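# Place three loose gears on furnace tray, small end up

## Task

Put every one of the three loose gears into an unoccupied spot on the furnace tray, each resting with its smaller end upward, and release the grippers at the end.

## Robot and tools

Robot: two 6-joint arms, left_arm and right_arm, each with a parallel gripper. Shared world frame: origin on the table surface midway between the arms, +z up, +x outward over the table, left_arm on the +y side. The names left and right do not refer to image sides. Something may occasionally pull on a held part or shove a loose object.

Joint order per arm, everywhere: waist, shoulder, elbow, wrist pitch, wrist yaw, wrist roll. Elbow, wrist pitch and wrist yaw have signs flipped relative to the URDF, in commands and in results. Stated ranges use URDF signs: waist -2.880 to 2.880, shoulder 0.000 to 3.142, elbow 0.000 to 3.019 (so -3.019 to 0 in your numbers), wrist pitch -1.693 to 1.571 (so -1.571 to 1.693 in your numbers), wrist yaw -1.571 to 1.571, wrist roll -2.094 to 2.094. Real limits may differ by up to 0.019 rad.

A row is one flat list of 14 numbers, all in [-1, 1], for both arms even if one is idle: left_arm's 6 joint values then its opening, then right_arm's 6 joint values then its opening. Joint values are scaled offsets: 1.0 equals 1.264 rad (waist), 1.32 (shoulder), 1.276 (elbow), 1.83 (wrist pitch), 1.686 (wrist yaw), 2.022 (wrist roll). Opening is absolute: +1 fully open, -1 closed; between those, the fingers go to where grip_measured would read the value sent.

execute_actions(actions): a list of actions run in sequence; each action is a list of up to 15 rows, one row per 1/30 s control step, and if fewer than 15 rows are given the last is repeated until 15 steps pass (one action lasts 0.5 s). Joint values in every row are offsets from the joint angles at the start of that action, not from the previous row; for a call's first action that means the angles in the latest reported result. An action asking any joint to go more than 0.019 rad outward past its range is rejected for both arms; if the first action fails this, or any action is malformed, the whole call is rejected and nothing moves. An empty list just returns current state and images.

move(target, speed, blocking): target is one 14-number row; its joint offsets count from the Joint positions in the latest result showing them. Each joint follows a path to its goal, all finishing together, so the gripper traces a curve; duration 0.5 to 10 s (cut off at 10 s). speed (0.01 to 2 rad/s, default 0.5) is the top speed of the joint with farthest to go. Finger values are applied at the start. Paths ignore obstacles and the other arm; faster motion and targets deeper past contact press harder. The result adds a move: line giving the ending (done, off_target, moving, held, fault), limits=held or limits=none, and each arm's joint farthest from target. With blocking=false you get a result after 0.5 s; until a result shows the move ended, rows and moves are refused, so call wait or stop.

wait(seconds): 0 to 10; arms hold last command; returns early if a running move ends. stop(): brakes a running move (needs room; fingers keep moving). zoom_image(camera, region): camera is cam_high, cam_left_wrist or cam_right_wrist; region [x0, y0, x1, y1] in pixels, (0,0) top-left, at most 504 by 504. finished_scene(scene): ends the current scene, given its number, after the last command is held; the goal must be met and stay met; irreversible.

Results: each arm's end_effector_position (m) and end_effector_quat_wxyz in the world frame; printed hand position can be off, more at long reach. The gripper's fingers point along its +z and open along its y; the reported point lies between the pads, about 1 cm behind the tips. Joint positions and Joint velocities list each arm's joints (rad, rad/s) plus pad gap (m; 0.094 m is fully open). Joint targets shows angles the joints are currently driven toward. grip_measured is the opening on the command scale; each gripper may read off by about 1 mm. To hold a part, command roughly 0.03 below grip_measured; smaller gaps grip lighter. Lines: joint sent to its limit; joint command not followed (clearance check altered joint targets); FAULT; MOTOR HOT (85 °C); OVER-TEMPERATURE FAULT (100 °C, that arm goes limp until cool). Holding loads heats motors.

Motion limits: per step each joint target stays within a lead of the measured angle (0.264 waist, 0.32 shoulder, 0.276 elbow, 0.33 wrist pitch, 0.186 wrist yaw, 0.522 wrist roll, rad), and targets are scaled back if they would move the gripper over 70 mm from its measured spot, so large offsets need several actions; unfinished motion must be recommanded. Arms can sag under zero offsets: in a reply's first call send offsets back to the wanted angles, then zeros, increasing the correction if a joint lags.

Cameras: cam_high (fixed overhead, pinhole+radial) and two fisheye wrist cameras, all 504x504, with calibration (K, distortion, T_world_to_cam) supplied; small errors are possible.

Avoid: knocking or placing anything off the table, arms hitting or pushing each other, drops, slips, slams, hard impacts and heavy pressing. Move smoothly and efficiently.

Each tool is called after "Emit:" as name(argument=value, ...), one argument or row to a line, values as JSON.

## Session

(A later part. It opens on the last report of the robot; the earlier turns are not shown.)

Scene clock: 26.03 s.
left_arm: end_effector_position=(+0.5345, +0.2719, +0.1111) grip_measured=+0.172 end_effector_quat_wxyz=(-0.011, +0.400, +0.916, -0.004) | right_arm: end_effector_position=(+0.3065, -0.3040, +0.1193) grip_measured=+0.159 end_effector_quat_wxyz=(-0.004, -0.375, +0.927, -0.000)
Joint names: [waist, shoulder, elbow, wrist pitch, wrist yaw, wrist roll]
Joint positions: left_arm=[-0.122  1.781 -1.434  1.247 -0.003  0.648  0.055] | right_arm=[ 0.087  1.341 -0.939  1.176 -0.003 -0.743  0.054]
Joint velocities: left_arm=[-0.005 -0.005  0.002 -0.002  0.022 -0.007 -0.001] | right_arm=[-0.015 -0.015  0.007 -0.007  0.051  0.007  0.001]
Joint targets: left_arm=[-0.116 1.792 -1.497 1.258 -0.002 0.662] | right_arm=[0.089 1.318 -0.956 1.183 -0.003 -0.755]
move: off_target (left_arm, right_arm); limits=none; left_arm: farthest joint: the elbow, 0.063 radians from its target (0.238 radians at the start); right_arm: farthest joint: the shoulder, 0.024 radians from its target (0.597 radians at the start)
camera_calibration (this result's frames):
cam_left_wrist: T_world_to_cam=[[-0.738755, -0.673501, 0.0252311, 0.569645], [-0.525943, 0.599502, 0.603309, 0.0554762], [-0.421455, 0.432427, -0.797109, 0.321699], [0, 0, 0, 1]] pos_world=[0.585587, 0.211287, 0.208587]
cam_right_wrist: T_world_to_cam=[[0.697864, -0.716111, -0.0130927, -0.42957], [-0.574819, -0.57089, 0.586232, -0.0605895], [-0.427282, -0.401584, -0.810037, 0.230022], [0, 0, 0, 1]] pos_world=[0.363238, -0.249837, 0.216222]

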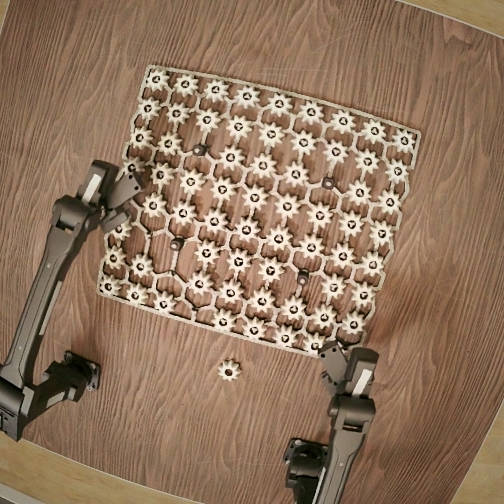

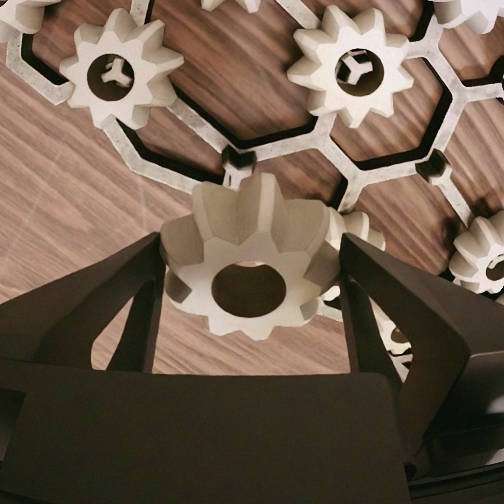

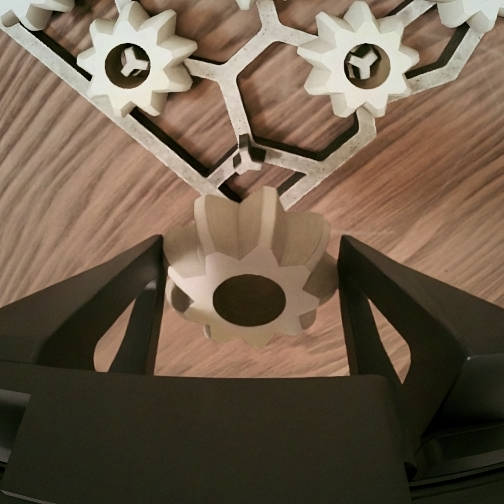

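Emit:
move(
  target=[0.0202,0.0338,0.0763,-0.0897,0,0.017,0.11, 0.008,0.0602,0.0755,-0.1043,0,0,0.10],
  speed=0.25,
)

Scene clock: 30.43 s.
left_arm: end_effector_position=(+0.5281, +0.2804, +0.0541) grip_measured=+0.172 end_effector_quat_wxyz=(-0.008, +0.403, +0.915, -0.004) | right_arm: end_effector_position=(+0.2994, -0.3042, +0.0569) grip_measured=+0.159 end_effector_quat_wxyz=(-0.008, -0.375, +0.927, +0.001)
Joint names: [waist, shoulder, elbow, wrist pitch, wrist yaw, wrist roll]
Joint positions: left_arm=[-0.108  1.819 -1.326  1.096 -0.003  0.668  0.055] | right_arm=[ 0.087  1.417 -0.827  0.998 -0.003 -0.744  0.054]
Joint velocities: left_arm=[ 0.005  0.005 -0.007  0.012 -0.007  0.037  0.   ] | right_arm=[-0.005 -0.005  0.007  0.002 -0.007 -0.007 -0.   ]
Joint targets: left_arm=[-0.097 1.825 -1.336 1.083 -0.003 0.682] | right_arm=[0.097 1.421 -0.843 0.985 -0.003 -0.743]
move: done; limits=none; left_arm: farthest joint: the wrist roll, 0.014 radians from its target (0.034 radians at the start); right_arm: farthest joint: the elbow, 0.015 radians from its target (0.096 radians at the start)
camera_calibration (this result's frames):
cam_left_wrist: T_world_to_cam=[[-0.742974, -0.668951, 0.0222232, 0.573182], [-0.525438, 0.603505, 0.599747, 0.0802098], [-0.414614, 0.43392, -0.799881, 0.26602], [0, 0, 0, 1]] pos_world=[0.578301, 0.219593, 0.151941]
cam_right_wrist: T_world_to_cam=[[0.697996, -0.715848, -0.0190629, -0.425176], [-0.569435, -0.570983, 0.591373, -0.0301261], [-0.434218, -0.401921, -0.806173, 0.178126], [0, 0, 0, 1]] pos_world=[0.356962, -0.24997, 0.153311]

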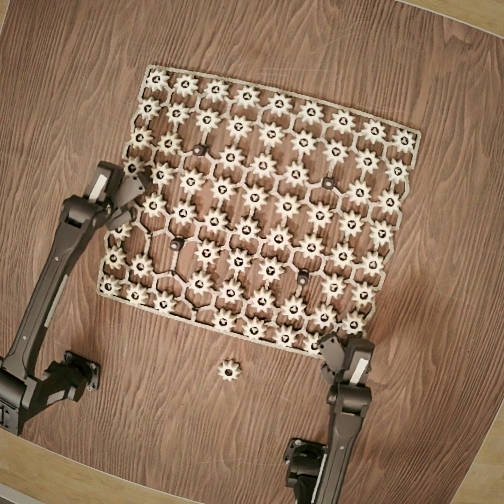

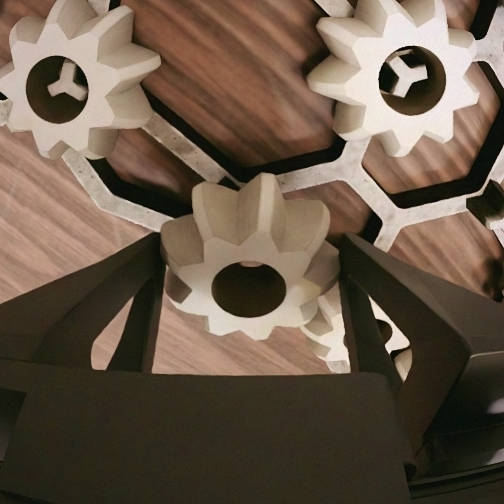

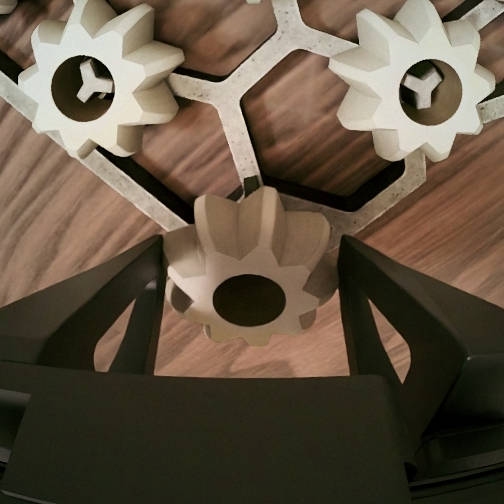

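Emit:
zoom_image(
  camera="cam_left_wrist",
  region=[0, 20, 500, 340],
)

Emit:
zoom_image(
  camera="cam_right_wrist",
  region=[0, 20, 500, 340],
)

Region (0, 20, 500, 340) of cam_left_wrist's 504x504 image, scaled by 1.008, with more detail than that image has; it fills the top 323 rows of this view, and the rest is white.

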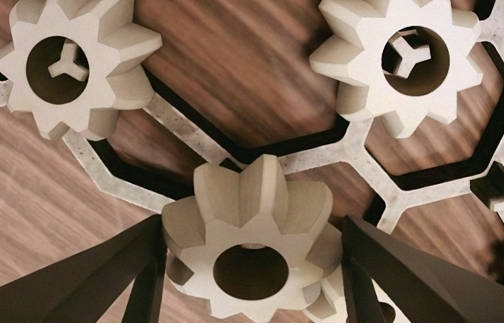

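Region (0, 20, 500, 340) of cam_right_wrist's 504x504 image, scaled by 1.008, with more detail than that image has; it fills the top 323 rows of this view, and the rest is white.

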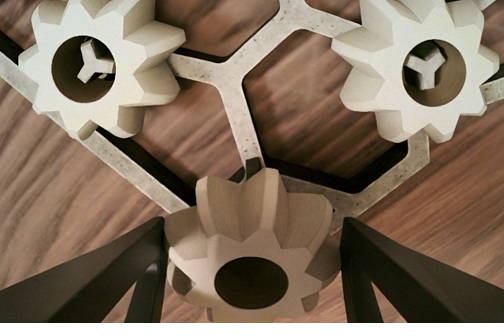

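Emit:
execute_actions(
  actions=[
    [[0.009,0.0045,-0.0078,-0.008,0,0,0.11,0.008,0.003,-0.0125,-0.008,0,0,0.10],[0.010,0.0045,-0.0078,-0.010,0,0,0.11,0.009,0.003,-0.0125,-0.009,0,0,0.10],[0.011,0.0045,-0.0078,-0.011,0,0,0.11,0.010,0.003,-0.0125,-0.010,0,0,0.10],[0.012,0.0045,-0.0078,-0.012,0,0,0.11,0.011,0.003,-0.0125,-0.011,0,0,0.10],[0.0127,0.0045,-0.0078,-0.013,0,0,0.11,0.011,0.003,-0.0125,-0.012,0,0,0.10],[0.0127,0.0045,-0.0078,-0.0145,0,0,0.11,0.011,0.003,-0.0125,-0.0126,0,0,0.10]],
  ],
)

Scene clock: 35.20 s.
left_arm: end_effector_position=(+0.5318, +0.2814, +0.0540) grip_measured=+0.172 end_effector_quat_wxyz=(-0.002, +0.402, +0.916, -0.002) | right_arm: end_effector_position=(+0.3019, -0.3032, +0.0569) grip_measured=+0.159 end_effector_quat_wxyz=(-0.003, -0.376, +0.927, -0.000)
Joint names: [waist, shoulder, elbow, wrist pitch, wrist yaw, wrist roll]
Joint positions: left_arm=[-0.105  1.819 -1.326  1.081 -0.003  0.668  0.055] | right_arm=[ 0.089  1.417 -0.827  0.987 -0.003 -0.744  0.054]
Joint velocities: left_arm=[-0.005  0.005  0.007 -0.002  0.081  0.095  0.001] | right_arm=[-0.005 -0.005  0.032  0.012 -0.007 -0.007 -0.   ]
Joint targets: left_arm=[-0.092 1.825 -1.336 1.069 -0.003 0.668] | right_arm=[0.100 1.421 -0.843 0.975 -0.003 -0.744]
camera_calibration (this result's frames):
cam_left_wrist: T_world_to_cam=[[-0.741433, -0.670893, 0.0133889, 0.576788], [-0.535346, 0.603429, 0.590997, 0.0873292], [-0.404575, 0.431017, -0.806562, 0.262919], [0, 0, 0, 1]] pos_world=[0.580772, 0.220943, 0.152727]
cam_right_wrist: T_world_to_cam=[[0.700065, -0.713977, -0.0120578, -0.426677], [-0.573966, -0.572668, 0.585333, -0.0269134], [-0.424819, -0.40285, -0.810704, 0.176727], [0, 0, 0, 1]] pos_world=[0.358332, -0.248856, 0.153882]

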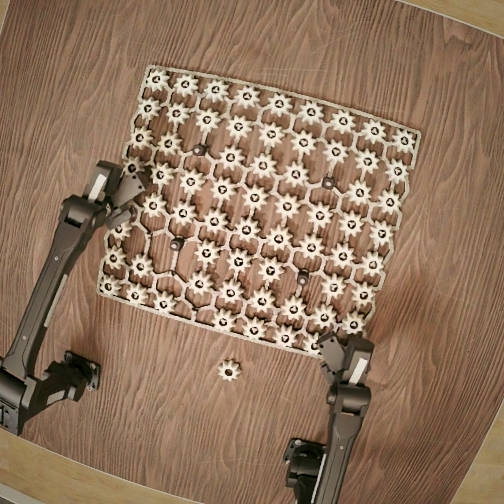

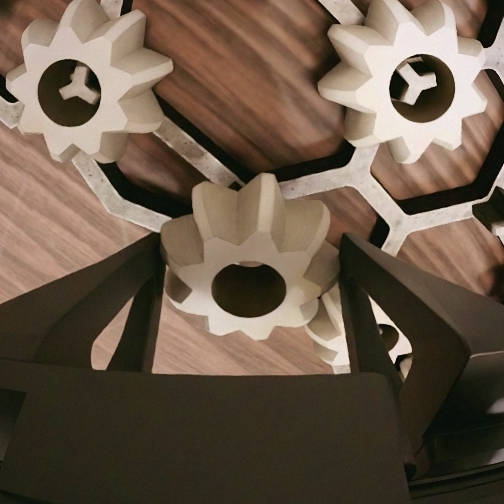

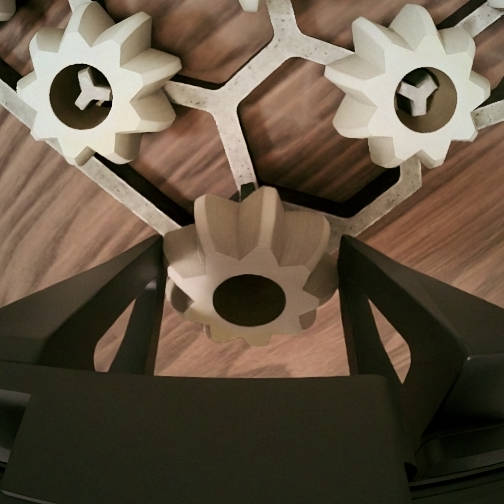

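Emit:
execute_actions(
  actions=[
    [[0.01,0.010,-0.0075,-0.008,0,0,0.11,0.009,0.010,-0.012,-0.008,0,0,0.10],[0.01,0.013,-0.007,-0.009,0,0,0.11,0.009,0.013,-0.011,-0.009,0,0,0.10],[0.01,0.015,-0.006,-0.010,0,0,0.11,0.009,0.015,-0.010,-0.010,0,0,0.10],[0.01,0.016,-0.005,-0.011,0,0,0.11,0.009,0.0165,-0.009,-0.012,0,0,0.10],[0.01,0.017,-0.0045,-0.012,0,0,0.11,0.009,0.018,-0.008,-0.0135,0,0,0.10],[0.01,0.018,-0.004,-0.013,0,0,0.11,0.009,0.019,-0.007,-0.015,0,0,0.10],[0.01,0.019,-0.003,-0.0145,0,0,0.11,0.009,0.020,-0.006,-0.0165,0,0,0.10],[0.01,0.020,-0.002,-0.016,0,0,0.11,0.009,0.0215,-0.005,-0.018,0,0,0.10],[0.01,0.021,-0.0015,-0.017,0,0,0.11,0.009,0.023,-0.004,-0.0195,0,0,0.10],[0.01,0.022,-0.001,-0.018,0,0,0.11,0.009,0.024,-0.003,-0.021,0,0,0.10],[0.01,0.023,0,-0.019,0,0,0.11,0.009,0.025,-0.0025,-0.0225,0,0,0.10],[0.01,0.024,0.001,-0.020,0,0,0.11,0.009,0.026,-0.002,-0.024,0,0,0.10],[0.01,0.025,0.002,-0.021,0,0,0.11,0.009,0.027,-0.001,-0.025,0,0,0.10],[0.01,0.0255,0.0025,-0.022,0,0,0.11,0.009,0.028,-0.0005,-0.026,0,0,0.10],[0.01,0.026,0.003,-0.0228,0,0,0.11,0.009,0.029,0,-0.0274,0,0,0.10]],
  ],
)

Emit:
wait(
  seconds=0.3,
)

Scene clock: 37.47 s.
left_arm: end_effector_position=(+0.5318, +0.2814, +0.0396) grip_measured=+0.172 end_effector_quat_wxyz=(-0.005, +0.402, +0.916, -0.003) | right_arm: end_effector_position=(+0.3024, -0.3032, +0.0441) grip_measured=+0.159 end_effector_quat_wxyz=(-0.007, -0.376, +0.927, +0.001)
Joint names: [waist, shoulder, elbow, wrist pitch, wrist yaw, wrist roll]
Joint positions: left_arm=[-0.105  1.842 -1.316  1.056 -0.003  0.668  0.055] | right_arm=[ 0.089  1.445 -0.816  0.955 -0.003 -0.744  0.054]
Joint velocities: left_arm=[-0.005  0.024  0.022 -0.022  0.022  0.007 -0.001] | right_arm=[-0.015  0.034  0.032 -0.061 -0.037  0.007 -0.001]
Joint targets: left_arm=[-0.093 1.854 -1.322 1.040 -0.003 0.668] | right_arm=[0.101 1.455 -0.827 0.937 -0.003 -0.744]
camera_calibration (this result's frames):
cam_left_wrist: T_world_to_cam=[[-0.741328, -0.67091, 0.0176894, 0.576746], [-0.531324, 0.602787, 0.595267, 0.0937013], [-0.410033, 0.431889, -0.803333, 0.253823], [0, 0, 0, 1]] pos_world=[0.58142, 0.22084, 0.137925]
cam_right_wrist: T_world_to_cam=[[0.699966, -0.71398, -0.0167281, -0.42693], [-0.569935, -0.572557, 0.589366, -0.0204847], [-0.430373, -0.403003, -0.807693, 0.16805], [0, 0, 0, 1]] pos_world=[0.359486, -0.248824, 0.140664]

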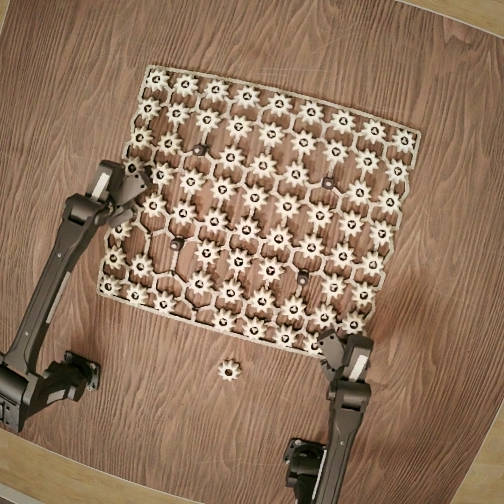

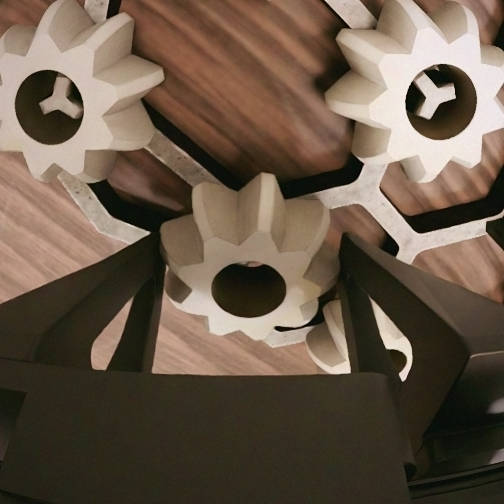

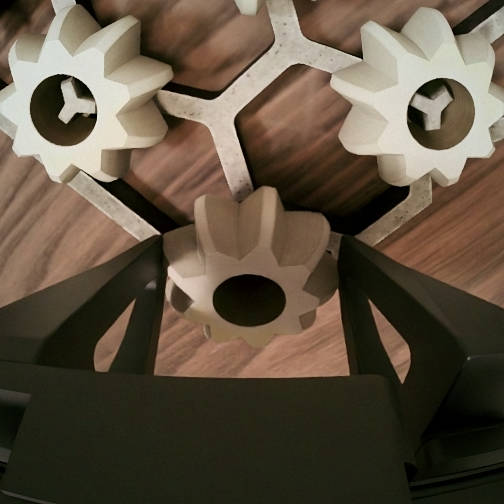

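Scene clock: 37.77 s.
left_arm: end_effector_position=(+0.5320, +0.2814, +0.0377) grip_measured=+0.172 end_effector_quat_wxyz=(-0.005, +0.402, +0.916, -0.003) | right_arm: end_effector_position=(+0.3029, -0.3032, +0.0427) grip_measured=+0.159 end_effector_quat_wxyz=(-0.006, -0.376, +0.927, +0.001)
Joint names: [waist, shoulder, elbow, wrist pitch, wrist yaw, wrist roll]
Joint positions: left_arm=[-0.105  1.845 -1.314  1.052 -0.003  0.668  0.055] | right_arm=[ 0.089  1.448 -0.815  0.949 -0.003 -0.744  0.054]
Joint velocities: left_arm=[ 0.005 -0.005  0.012 -0.002 -0.066 -0.007  0.002] | right_arm=[-0.005 -0.005  0.007 -0.012 -0.007  0.051 -0.001]
Joint targets: left_arm=[-0.093 1.854 -1.322 1.040 -0.003 0.668] | right_arm=[0.101 1.455 -0.827 0.937 -0.003 -0.744]
wait: 0.30 s; at rest by 0.27 s
camera_calibration (this result's frames):
cam_left_wrist: T_world_to_cam=[[-0.741328, -0.67091, 0.0176894, 0.576936], [-0.531324, 0.602787, 0.595267, 0.0949842], [-0.410033, 0.431889, -0.803333, 0.252418], [0, 0, 0, 1]] pos_world=[0.581666, 0.2208, 0.136029]
cam_right_wrist: T_world_to_cam=[[0.699985, -0.713979, -0.0159497, -0.427337], [-0.570609, -0.572576, 0.588696, -0.0191586], [-0.429449, -0.402977, -0.808197, 0.166924], [0, 0, 0, 1]] pos_world=[0.359883, -0.248813, 0.139371]

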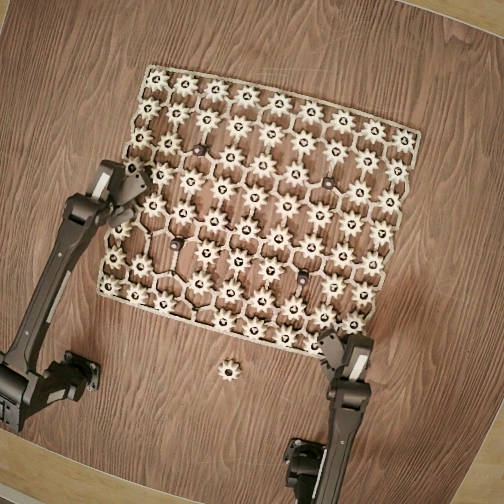

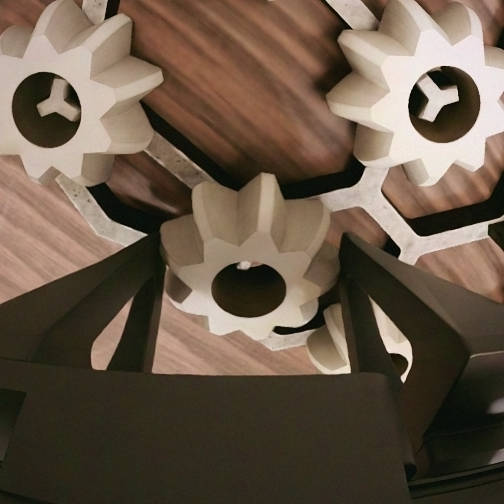

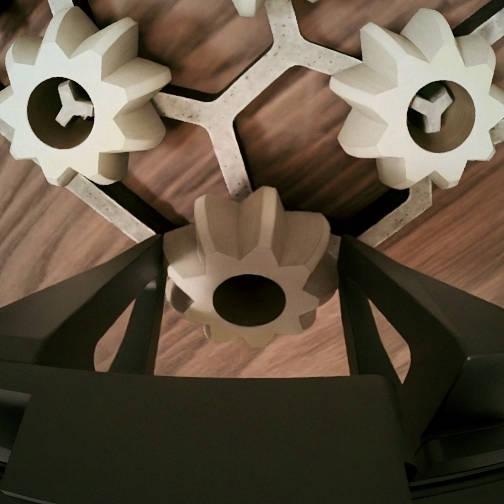

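Emit:
execute_actions(
  actions=[
    [[0.009,0.008,-0.006,-0.007,0,0,0.11,0.009,0.007,-0.009,-0.007,0,0,0.10],[0.009,0.009,-0.0055,-0.008,0,0,0.11,0.009,0.008,-0.008,-0.008,0,0,0.10],[0.009,0.0095,-0.005,-0.009,0,0,0.11,0.009,0.009,-0.007,-0.0095,0,0,0.10],[0.009,0.010,-0.0045,-0.0095,0,0,0.11,0.009,0.010,-0.0065,-0.011,0,0,0.10],[0.009,0.0105,-0.004,-0.010,0,0,0.11,0.009,0.011,-0.006,-0.012,0,0,0.10],[0.009,0.011,-0.0035,-0.011,0,0,0.11,0.009,0.012,-0.005,-0.013,0,0,0.10],[0.009,0.0115,-0.003,-0.012,0,0,0.11,0.009,0.013,-0.004,-0.0145,0,0,0.10],[0.009,0.012,-0.0025,-0.0125,0,0,0.11,0.009,0.014,-0.0035,-0.016,0,0,0.10],[0.009,0.0125,-0.002,-0.013,0,0,0.11,0.009,0.015,-0.003,-0.017,0,0,0.10],[0.009,0.013,-0.0015,-0.014,0,0,0.11,0.009,0.0155,-0.002,-0.0185,0,0,0.10],[0.009,0.0133,-0.001,-0.0145,0,0,0.11,0.009,0.016,-0.001,-0.0195,0,0,0.10],[0.009,0.0136,-0.0005,-0.015,0,0,0.11,0.009,0.0168,-0.0005,-0.0205,0,0,0.10],[0.009,0.0139,0,-0.016,0,0,0.11,0.009,0.0174,0,-0.0215,0,0,0.10],[0.009,0.0142,0.0005,-0.0165,0,0,0.11,0.009,0.018,0.0007,-0.0225,0,0,0.10],[0.009,0.0142,0.001,-0.017,0,0,0.11,0.009,0.0184,0.0014,-0.0235,0,0,0.10]],
  ],
)

Emit:
wait(
  seconds=0.3,
)

Scene clock: 39.70 s.
left_arm: end_effector_position=(+0.5324, +0.2813, +0.0326) grip_measured=+0.172 end_effector_quat_wxyz=(-0.003, +0.402, +0.916, -0.003) | right_arm: end_effector_position=(+0.3025, -0.3031, +0.0342) grip_measured=+0.159 end_effector_quat_wxyz=(-0.006, -0.376, +0.926, +0.001)
Joint names: [waist, shoulder, elbow, wrist pitch, wrist yaw, wrist roll]
Joint positions: left_arm=[-0.105  1.85  -1.308  1.036 -0.003  0.668  0.055] | right_arm=[ 0.09   1.463 -0.803  0.922 -0.003 -0.744  0.054]
Joint velocities: left_arm=[-0.005  0.024  0.032 -0.012  0.095  0.051  0.001] | right_arm=[ 0.015  0.015  0.032 -0.037 -0.007  0.037 -0.001]
Joint targets: left_arm=[-0.094 1.864 -1.313 1.021 -0.003 0.668] | right_arm=[0.101 1.472 -0.813 0.907 -0.003 -0.744]
camera_calibration (this result's frames):
cam_left_wrist: T_world_to_cam=[[-0.741384, -0.670901, 0.0155392, 0.577353], [-0.533339, 0.603108, 0.593136, 0.0993024], [-0.407307, 0.431454, -0.804953, 0.247211], [0, 0, 0, 1]] pos_world=[0.581693, 0.220796, 0.131122]
cam_right_wrist: T_world_to_cam=[[0.700263, -0.713712, -0.0156903, -0.427156], [-0.570615, -0.572799, 0.588472, -0.0143401], [-0.428987, -0.403133, -0.808365, 0.159778], [0, 0, 0, 1]] pos_world=[0.359482, -0.248669, 0.130895]

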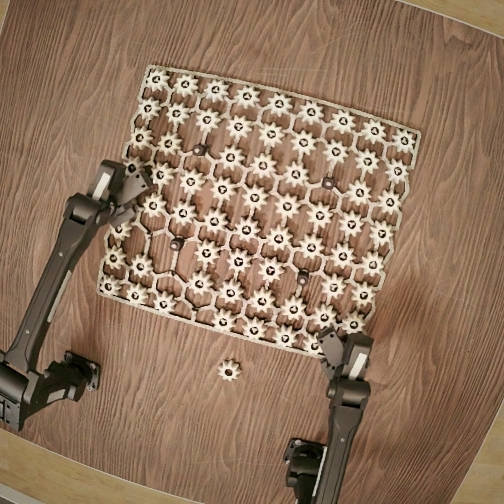

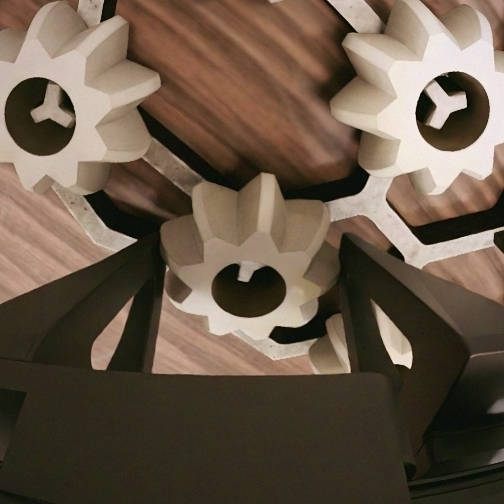

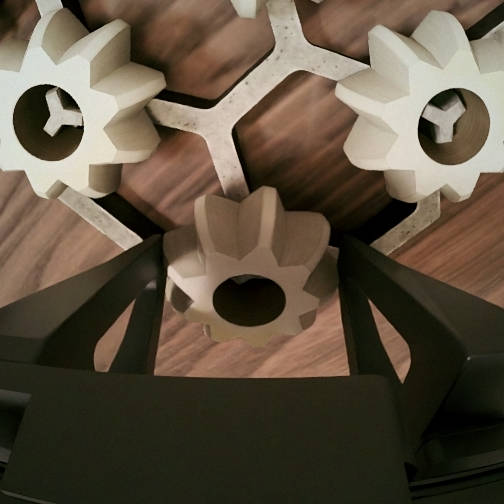

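Scene clock: 40.00 s.
left_arm: end_effector_position=(+0.5324, +0.2813, +0.0311) grip_measured=+0.172 end_effector_quat_wxyz=(-0.003, +0.402, +0.916, -0.003) | right_arm: end_effector_position=(+0.3025, -0.3031, +0.0334) grip_measured=+0.159 end_effector_quat_wxyz=(-0.006, -0.376, +0.926, +0.000)
Joint names: [waist, shoulder, elbow, wrist pitch, wrist yaw, wrist roll]
Joint positions: left_arm=[-0.105  1.853 -1.306  1.033 -0.003  0.668  0.055] | right_arm=[ 0.09   1.464 -0.801  0.919 -0.003 -0.744  0.054]
Joint velocities: left_arm=[-0.005 -0.015 -0.002 -0.002 -0.007  0.007 -0.001] | right_arm=[-0.005 -0.015 -0.002 -0.002  0.022 -0.022 -0.   ]
Joint targets: left_arm=[-0.094 1.863 -1.313 1.021 -0.003 0.668] | right_arm=[0.101 1.472 -0.813 0.906 -0.003 -0.744]
wait: 0.30 s; at rest by 0.23 s
camera_calibration (this result's frames):
cam_left_wrist: T_world_to_cam=[[-0.741378, -0.670902, 0.0157782, 0.577376], [-0.533116, 0.603073, 0.593373, 0.100093], [-0.40761, 0.431502, -0.804773, 0.246145], [0, 0, 0, 1]] pos_world=[0.581747, 0.220788, 0.129589]
cam_right_wrist: T_world_to_cam=[[0.700275, -0.713712, -0.0151714, -0.42719], [-0.571063, -0.572812, 0.588025, -0.0136999], [-0.428371, -0.403115, -0.808701, 0.15893], [0, 0, 0, 1]] pos_world=[0.359408, -0.248671, 0.130102]

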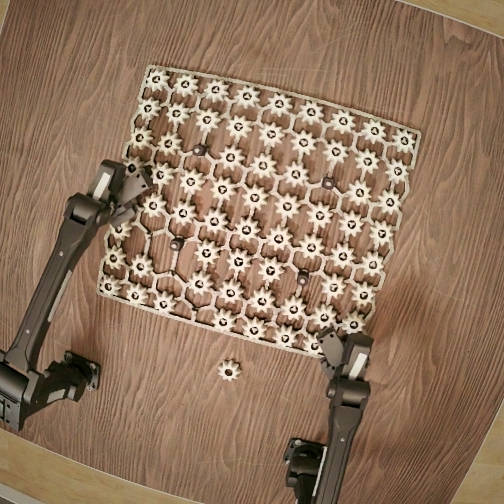

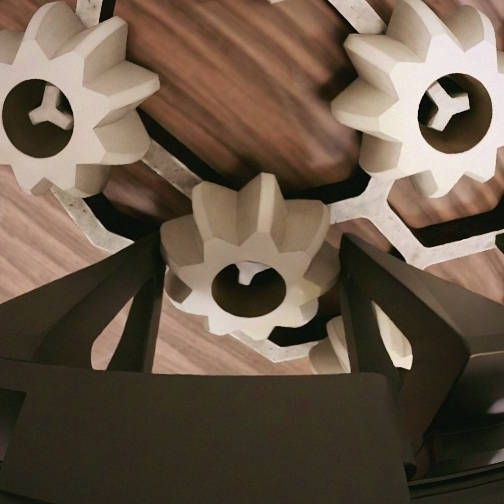

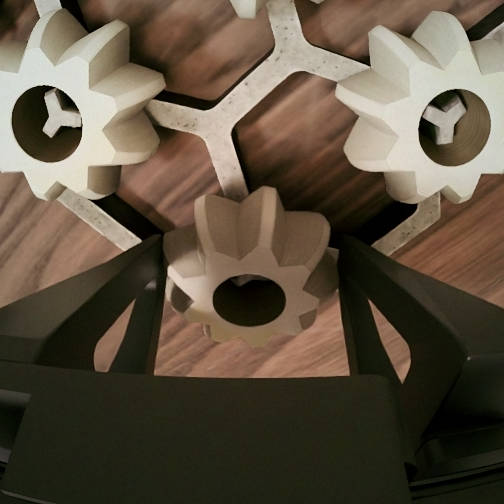

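Emit:
zoom_image(
  camera="cam_left_wrist",
  region=[150, 160, 350, 360],
)

Emit:
zoom_image(
  camera="cam_right_wrist",
  region=[150, 170, 350, 370],
)

Region (150, 160, 350, 360) of cam_left_wrist's 504x504 image, scaled by 2.520, with more detail than that image has.

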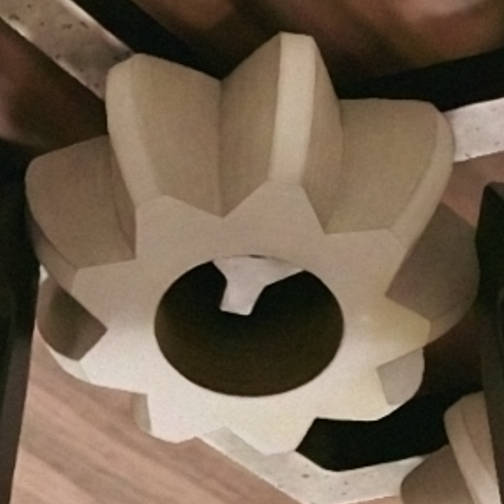

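Region (150, 170, 350, 370) of cam_right_wrist's 504x504 image, scaled by 2.520, with more detail than that image has.

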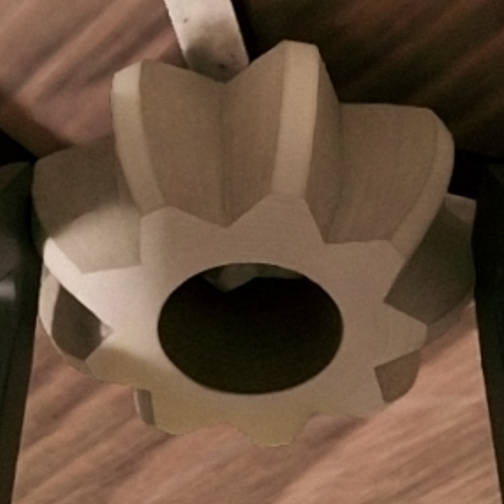

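Emit:
execute_actions(
  actions=[
    [[0.009,0.008,-0.0055,-0.007,0,0,0.11,0.009,0.007,-0.009,-0.008,0,0,0.10],[0.009,0.0085,-0.005,-0.008,0,0,0.11,0.009,0.008,-0.008,-0.009,0,0,0.10],[0.009,0.009,-0.0045,-0.0085,0,0,0.11,0.009,0.009,-0.0075,-0.010,0,0,0.10],[0.009,0.0095,-0.004,-0.009,0,0,0.11,0.009,0.010,-0.007,-0.011,0,0,0.10],[0.009,0.010,-0.0035,-0.010,0,0,0.11,0.009,0.011,-0.006,-0.012,0,0,0.10],[0.009,0.0105,-0.003,-0.0105,0,0,0.11,0.009,0.0115,-0.0055,-0.013,0,0,0.10],[0.009,0.011,-0.0025,-0.011,0,0,0.11,0.009,0.012,-0.005,-0.014,0,0,0.10],[0.009,0.0115,-0.002,-0.012,0,0,0.11,0.009,0.0127,-0.0043,-0.015,0,0,0.10],[0.009,0.012,-0.0015,-0.0125,0,0,0.11,0.009,0.0134,-0.0036,-0.016,0,0,0.10],[0.009,0.0121,-0.001,-0.0131,0,0,0.11,0.009,0.0139,-0.003,-0.0173,0,0,0.10]],
  ],
)

Emit:
wait(
  seconds=0.3,
)

Scene clock: 42.77 s.
left_arm: end_effector_position=(+0.5337, +0.2811, +0.0295) grip_measured=+0.172 end_effector_quat_wxyz=(-0.000, +0.402, +0.916, -0.002) | right_arm: end_effector_position=(+0.3035, -0.3029, +0.0295) grip_measured=+0.159 end_effector_quat_wxyz=(-0.004, -0.376, +0.926, -0.000)
Joint names: [waist, shoulder, elbow, wrist pitch, wrist yaw, wrist roll]
Joint positions: left_arm=[-0.105  1.854 -1.304  1.022 -0.003  0.668  0.055] | right_arm=[ 0.09   1.472 -0.797  0.903 -0.003 -0.744  0.054]
Joint velocities: left_arm=[-0.015 -0.005  0.002 -0.022  0.051  0.007  0.   ] | right_arm=[-0.015 -0.005 -0.002  0.012 -0.007 -0.007  0.   ]
Joint targets: left_arm=[-0.094 1.869 -1.308 1.009 -0.003 0.668] | right_arm=[0.101 1.482 -0.805 0.887 -0.003 -0.744]
camera_calibration (this result's frames):
cam_left_wrist: T_world_to_cam=[[-0.741471, -0.670887, 0.0114774, 0.578438], [-0.537124, 0.603713, 0.589091, 0.104007], [-0.402142, 0.430629, -0.807985, 0.242898], [0, 0, 0, 1]] pos_world=[0.582439, 0.220677, 0.128349]
cam_right_wrist: T_world_to_cam=[[0.7006, -0.713443, -0.0125767, -0.427908], [-0.573083, -0.573093, 0.585782, -0.0101753], [-0.42513, -0.403192, -0.810371, 0.15531], [0, 0, 0, 1]] pos_world=[0.359988, -0.2485, 0.126437]

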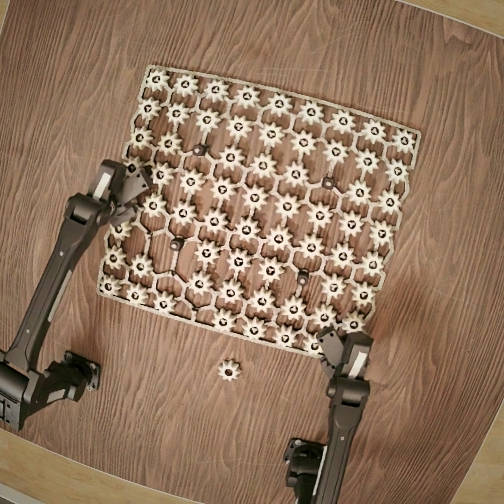

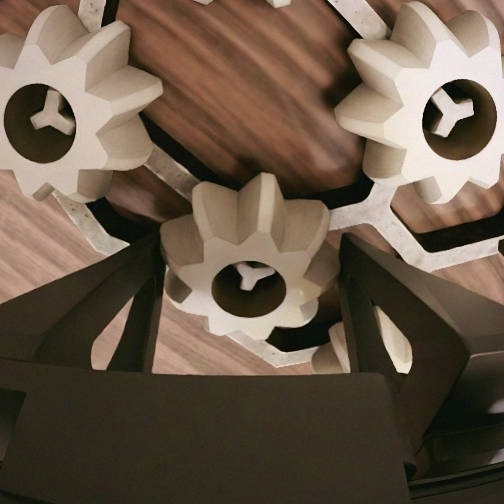

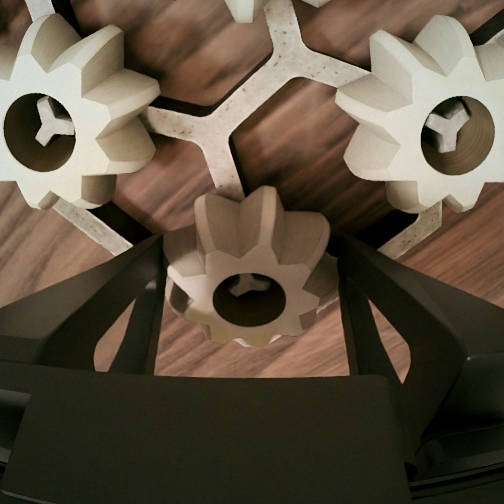

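Scene clock: 43.07 s.
left_arm: end_effector_position=(+0.5337, +0.2811, +0.0295) grip_measured=+0.172 end_effector_quat_wxyz=(-0.000, +0.402, +0.916, -0.002) | right_arm: end_effector_position=(+0.3035, -0.3029, +0.0295) grip_measured=+0.159 end_effector_quat_wxyz=(-0.004, -0.376, +0.926, -0.000)
Joint names: [waist, shoulder, elbow, wrist pitch, wrist yaw, wrist roll]
Joint positions: left_arm=[-0.105  1.854 -1.304  1.022 -0.003  0.668  0.055] | right_arm=[ 0.09   1.472 -0.797  0.903 -0.003 -0.744  0.054]
Joint velocities: left_arm=[ 0.005 -0.005 -0.007 -0.027 -0.007 -0.051  0.001] | right_arm=[-0.005 -0.005  0.022  0.012  0.037 -0.007  0.001]
Joint targets: left_arm=[-0.094 1.869 -1.308 1.009 -0.003 0.668] | right_arm=[0.101 1.482 -0.805 0.887 -0.003 -0.744]
wait: 0.30 s; at rest by 0.17 s
camera_calibration (this result's frames):
cam_left_wrist: T_world_to_cam=[[-0.741471, -0.670887, 0.0114774, 0.578438], [-0.537124, 0.603713, 0.589091, 0.104007], [-0.402142, 0.430629, -0.807985, 0.242898], [0, 0, 0, 1]] pos_world=[0.582439, 0.220677, 0.128349]
cam_right_wrist: T_world_to_cam=[[0.7006, -0.713443, -0.0125767, -0.427908], [-0.573083, -0.573093, 0.585782, -0.0101753], [-0.42513, -0.403192, -0.810371, 0.15531], [0, 0, 0, 1]] pos_world=[0.359988, -0.2485, 0.126437]

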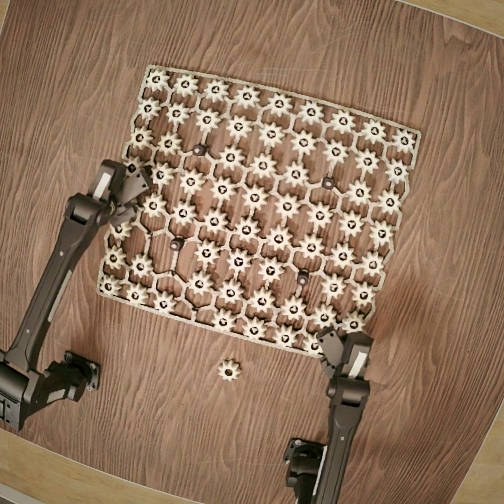

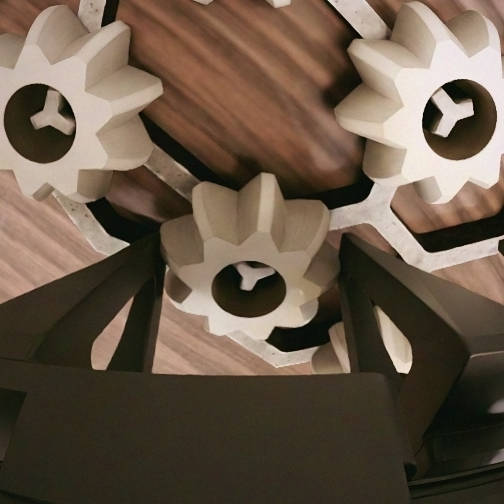

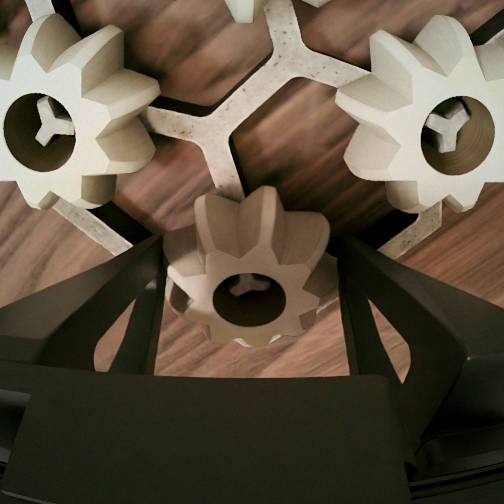

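Emit:
execute_actions(
  actions=[
    [[0,0,-0.004,0,0,0,0.16,0,0,-0.006,0,0,0,0.15],[0,0,-0.004,0,0,0,0.19,0,0,-0.006,0,0,0,0.18],[0,0,-0.004,0,0,0,0.22,0,0,-0.006,0,0,0,0.21],[0,0,-0.004,0,0,0,0.26,0,0,-0.006,0,0,0,0.25],[0,0,-0.004,0,0,0,0.3,0,0,-0.006,0,0,0,0.3],[0,0,-0.004,0,0,0,0.35,0,0,-0.006,0,0,0,0.35],[0,0,-0.004,0,0,0,0.4,0,0,-0.006,0,0,0,0.4],[0,0,-0.004,0,0,0,0.45,0,0,-0.006,0,0,0,0.45]],
  ],
)

Scene clock: 44.03 s.
left_arm: end_effector_position=(+0.5337, +0.2811, +0.0295) grip_measured=+0.448 end_effector_quat_wxyz=(-0.000, +0.402, +0.916, -0.002) | right_arm: end_effector_position=(+0.3035, -0.3029, +0.0295) grip_measured=+0.448 end_effector_quat_wxyz=(-0.004, -0.376, +0.926, -0.000)
Joint names: [waist, shoulder, elbow, wrist pitch, wrist yaw, wrist roll]
Joint positions: left_arm=[-0.105  1.854 -1.304  1.022 -0.003  0.668  0.068] | right_arm=[ 0.09   1.472 -0.797  0.903 -0.003 -0.744  0.068]
Joint velocities: left_arm=[-0.005 -0.015 -0.002  0.017 -0.007  0.007 -0.001] | right_arm=[-0.015  0.005  0.007  0.002  0.022 -0.022  0.001]
Joint targets: left_arm=[-0.105 1.854 -1.309 1.022 -0.003 0.668] | right_arm=[0.090 1.472 -0.804 0.903 -0.003 -0.744]
camera_calibration (this result's frames):
cam_left_wrist: T_world_to_cam=[[-0.741471, -0.670887, 0.0114774, 0.578438], [-0.537124, 0.603713, 0.589091, 0.104007], [-0.402142, 0.430629, -0.807985, 0.242898], [0, 0, 0, 1]] pos_world=[0.582439, 0.220677, 0.128349]
cam_right_wrist: T_world_to_cam=[[0.7006, -0.713443, -0.0125767, -0.427908], [-0.573083, -0.573093, 0.585782, -0.0101753], [-0.42513, -0.403192, -0.810371, 0.15531], [0, 0, 0, 1]] pos_world=[0.359988, -0.2485, 0.126437]

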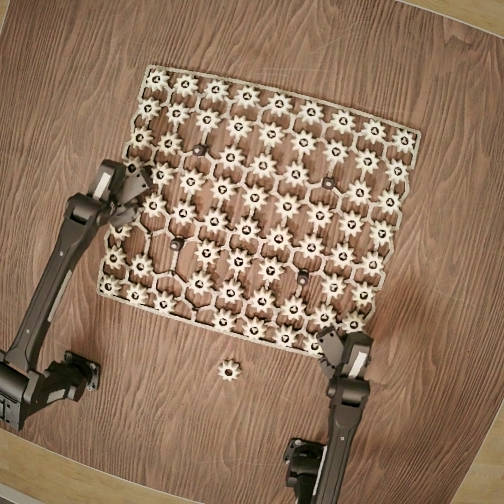

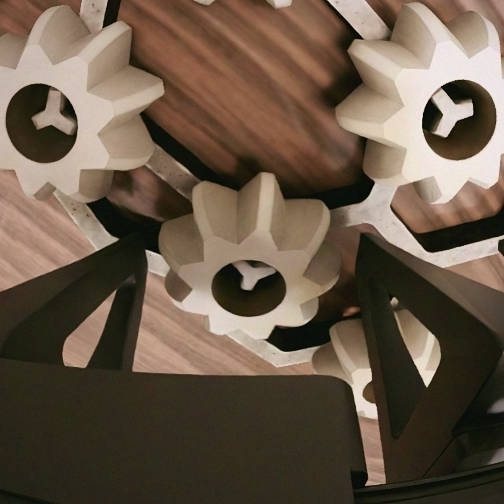

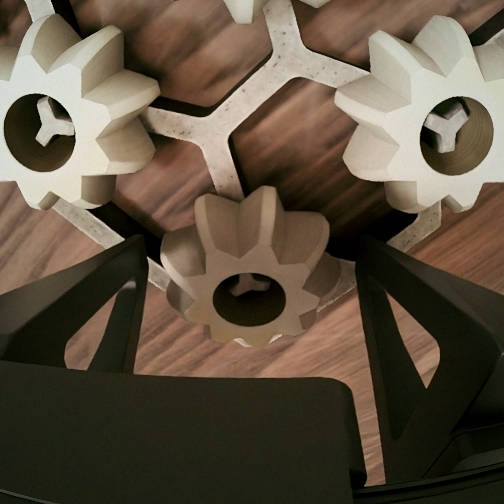

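Emit:
execute_actions(
  actions=[
    [[0,-0.015,-0.027,0,0,0,0.5,0,-0.017,-0.028,0,0,0,0.5],[0,-0.0265,-0.043,0,0,0,0.55,0,-0.031,-0.045,0,0,0,0.55],[0,-0.036,-0.055,0.004,0,0,0.6,0,-0.043,-0.058,0.004,0,0,0.6],[0,-0.044,-0.063,0.007,0,0,0.6,0,-0.053,-0.067,0.008,0,0,0.6],[0,-0.049,-0.0666,0.010,0,0,0.6,0,-0.0606,-0.071,0.0115,0,0,0.6],[0,-0.049,-0.0666,0.013,0,0,0.6,0,-0.0606,-0.071,0.0155,0,0,0.6],[0,-0.049,-0.0666,0.017,0,0,0.6,0,-0.0606,-0.071,0.0205,0,0,0.6],[0,-0.049,-0.0666,0.021,0,0,0.6,0,-0.0606,-0.071,0.026,0,0,0.6],[0,-0.049,-0.0666,0.025,0,0,0.6,0,-0.0606,-0.071,0.031,0,0,0.6],[0,-0.049,-0.0666,0.028,0,0,0.6,0,-0.0606,-0.071,0.035,0,0,0.6],[0,-0.049,-0.0666,0.031,0,0,0.6,0,-0.0606,-0.071,0.039,0,0,0.6],[0,-0.049,-0.0666,0.034,0,0,0.6,0,-0.0606,-0.071,0.0425,0,0,0.6],[0,-0.049,-0.0666,0.0365,0,0,0.6,0,-0.0606,-0.071,0.0455,0,0,0.6],[0,-0.049,-0.0666,0.0385,0,0,0.6,0,-0.0606,-0.071,0.048,0,0,0.6],[0,-0.049,-0.0666,0.043,0,0,0.6,0,-0.0606,-0.071,0.053,0,0,0.6]],
  ],
)

Emit:
wait(
  seconds=0.25,
)

Scene clock: 47.20 s.
left_arm: end_effector_position=(+0.5421, +0.2798, +0.0665) grip_measured=+0.598 end_effector_quat_wxyz=(+0.016, +0.402, +0.916, +0.002) | right_arm: end_effector_position=(+0.3196, -0.3024, +0.0729) grip_measured=+0.598 end_effector_quat_wxyz=(+0.025, -0.376, +0.926, -0.011)
Joint names: [waist, shoulder, elbow, wrist pitch, wrist yaw, wrist roll]
Joint positions: left_arm=[-0.105  1.808 -1.346  1.077 -0.003  0.668  0.075] | right_arm=[ 0.09   1.399 -0.857  0.975 -0.003 -0.744  0.075]
Joint velocities: left_arm=[-0.015 -0.005  0.002  0.173 -0.022  0.007  0.   ] | right_arm=[-0.015  0.005  0.022  0.237 -0.022  0.022  0.002]
Joint targets: left_arm=[-0.105 1.789 -1.389 1.100 -0.003 0.668] | right_arm=[0.090 1.392 -0.887 1.000 -0.003 -0.744]
camera_calibration (this result's frames):
cam_left_wrist: T_world_to_cam=[[-0.74151, -0.670881, -0.00907476, 0.584683], [-0.555873, 0.606707, 0.568253, 0.0981896], [-0.375724, 0.426409, -0.822804, 0.264575], [0, 0, 0, 1]] pos_world=[0.587536, 0.219863, 0.167203]
cam_right_wrist: T_world_to_cam=[[0.700079, -0.713458, 0.0294555, -0.441258], [-0.608122, -0.574082, 0.548286, -0.0124163], [-0.374269, -0.401756, -0.835772, 0.183523], [0, 0, 0, 1]] pos_world=[0.370052, -0.248216, 0.173189]

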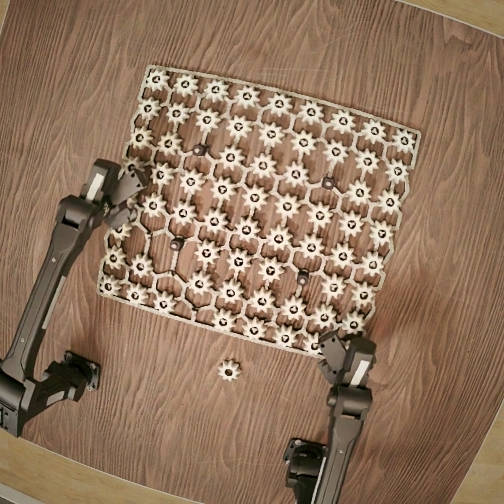

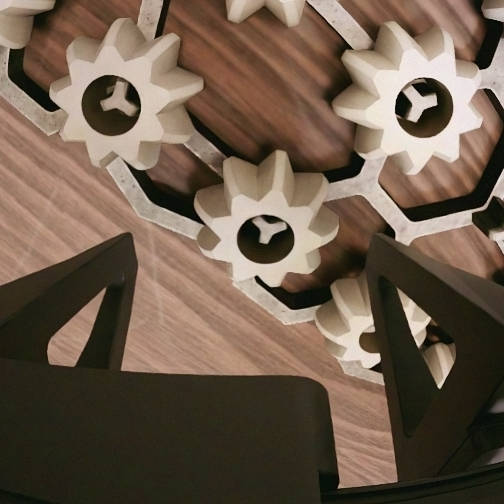

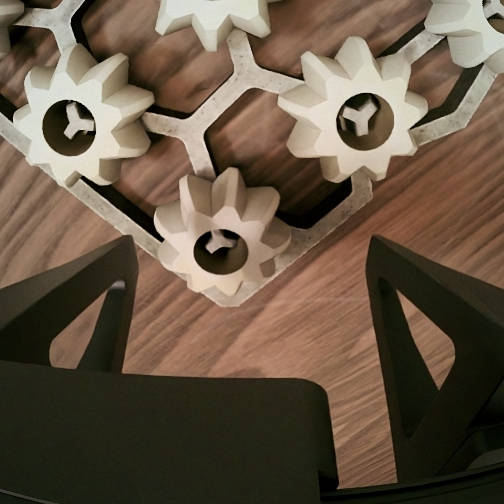

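Scene clock: 47.47 s.
left_arm: end_effector_position=(+0.5391, +0.2802, +0.0664) grip_measured=+0.598 end_effector_quat_wxyz=(+0.010, +0.402, +0.916, +0.001) | right_arm: end_effector_position=(+0.3162, -0.3025, +0.0727) grip_measured=+0.598 end_effector_quat_wxyz=(+0.018, -0.376, +0.926, -0.009)
Joint names: [waist, shoulder, elbow, wrist pitch, wrist yaw, wrist roll]
Joint positions: left_arm=[-0.105  1.808 -1.346  1.089 -0.003  0.668  0.075] | right_arm=[ 0.09   1.399 -0.857  0.989 -0.003 -0.744  0.075]
Joint velocities: left_arm=[-0.005 -0.005  0.002 -0.007 -0.051  0.037  0.   ] | right_arm=[-0.005 -0.005 -0.022 -0.002  0.007  0.022  0.   ]
Joint targets: left_arm=[-0.105 1.789 -1.389 1.100 -0.003 0.668] | right_arm=[0.090 1.392 -0.887 1.000 -0.003 -0.744]
wait: 0.27 s; no rest
camera_calibration (this result's frames):
cam_left_wrist: T_world_to_cam=[[-0.741573, -0.670871, -0.00142741, 0.582326], [-0.548976, 0.605606, 0.576079, 0.0923682], [-0.38561, 0.427988, -0.817393, 0.267727], [0, 0, 0, 1]] pos_world=[0.585783, 0.220143, 0.166457]
cam_right_wrist: T_world_to_cam=[[0.700427, -0.713448, 0.0198597, -0.438307], [-0.600324, -0.573862, 0.557039, -0.017526], [-0.386022, -0.402088, -0.830249, 0.185265], [0, 0, 0, 1]] pos_world=[0.367997, -0.248274, 0.172283]

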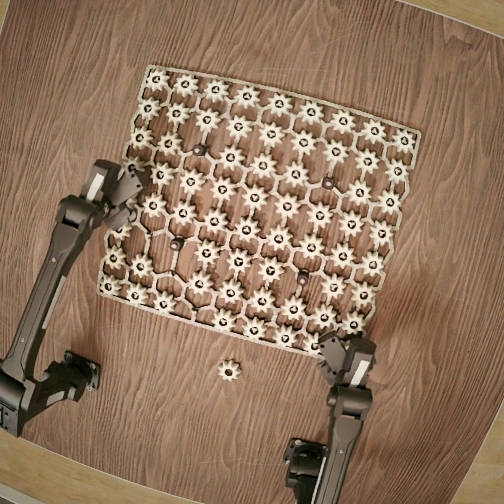

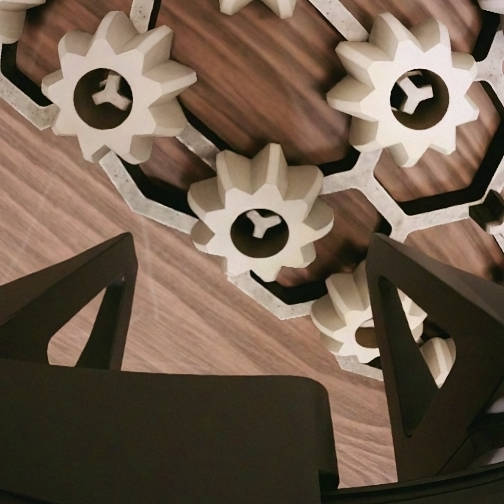

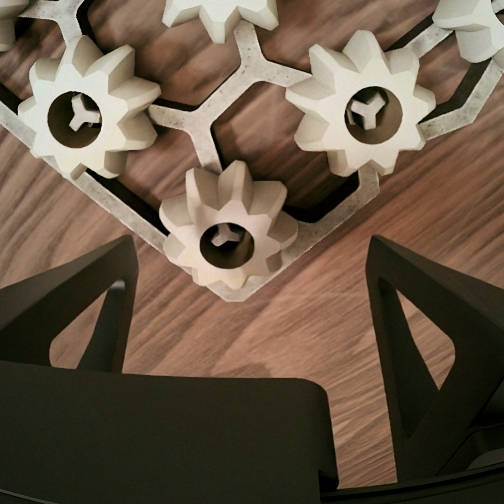

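Emit:
move(
  target=[0,-0.1144,-0.069,0.106,0,-0.12,1, -0.31,-0.326,-0.082,0.12,0,0.368,1],
  speed=0.9,
)

Scene clock: 51.07 s.
left_arm: end_effector_position=(+0.5131, +0.2844, +0.1442) grip_measured=+1.000 end_effector_quat_wxyz=(+0.003, +0.295, +0.956, -0.001) | right_arm: end_effector_position=(+0.2563, -0.4262, +0.2279) grip_measured=+1.000 end_effector_quat_wxyz=(+0.157, +0.172, +0.972, -0.031)
Joint names: [waist, shoulder, elbow, wrist pitch, wrist yaw, wrist roll]
Joint positions: left_arm=[-0.105  1.678 -1.387  1.273 -0.003  0.44   0.094] | right_arm=[-0.298  0.968 -0.916  1.198 -0.003 -0.011  0.094]
Joint velocities: left_arm=[-0.005 -0.005  0.002  0.022 -0.007 -0.007  0.   ] | right_arm=[ 0.005 -0.015  0.012 -0.002  0.007  0.022  0.   ]
Joint targets: left_arm=[-0.105 1.657 -1.434 1.283 -0.003 0.426] | right_arm=[-0.302 0.968 -0.962 1.208 -0.003 0.000]
move: off_target (left_arm, right_arm); limits=none; left_arm: farthest joint: the elbow, 0.047 radians from its target (0.088 radians at the start); right_arm: farthest joint: the elbow, 0.046 radians from its target (0.105 radians at the start)
camera_calibration (this result's frames):
cam_left_wrist: T_world_to_cam=[[-0.570295, -0.821397, 0.00835752, 0.519458], [-0.663902, 0.46689, 0.584164, 0.128026], [-0.483733, 0.327598, -0.811593, 0.397575], [0, 0, 0, 1]] pos_world=[0.573562, 0.236663, 0.243539]
cam_right_wrist: T_world_to_cam=[[-0.336314, -0.941748, -0.00161782, -0.314338], [-0.900583, 0.32111, 0.292983, 0.30769], [-0.275397, 0.0999915, -0.956116, 0.455612], [0, 0, 0, 1]] pos_world=[0.296858, -0.440387, 0.344962]

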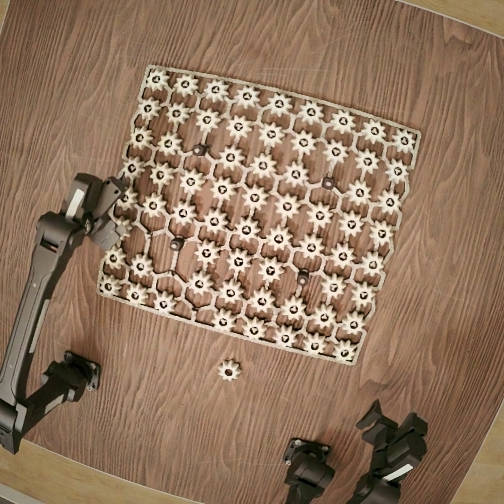

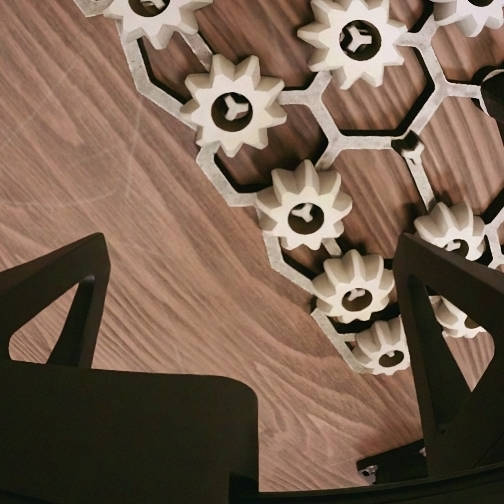

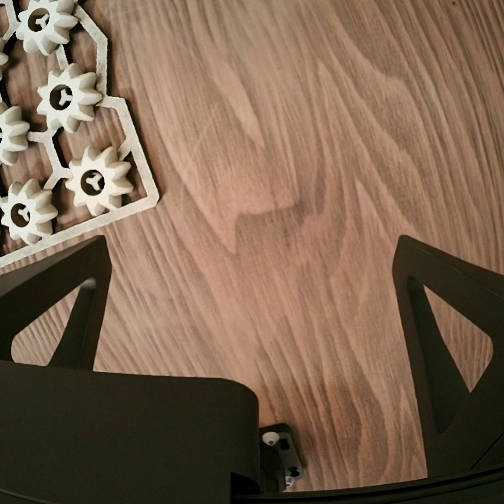

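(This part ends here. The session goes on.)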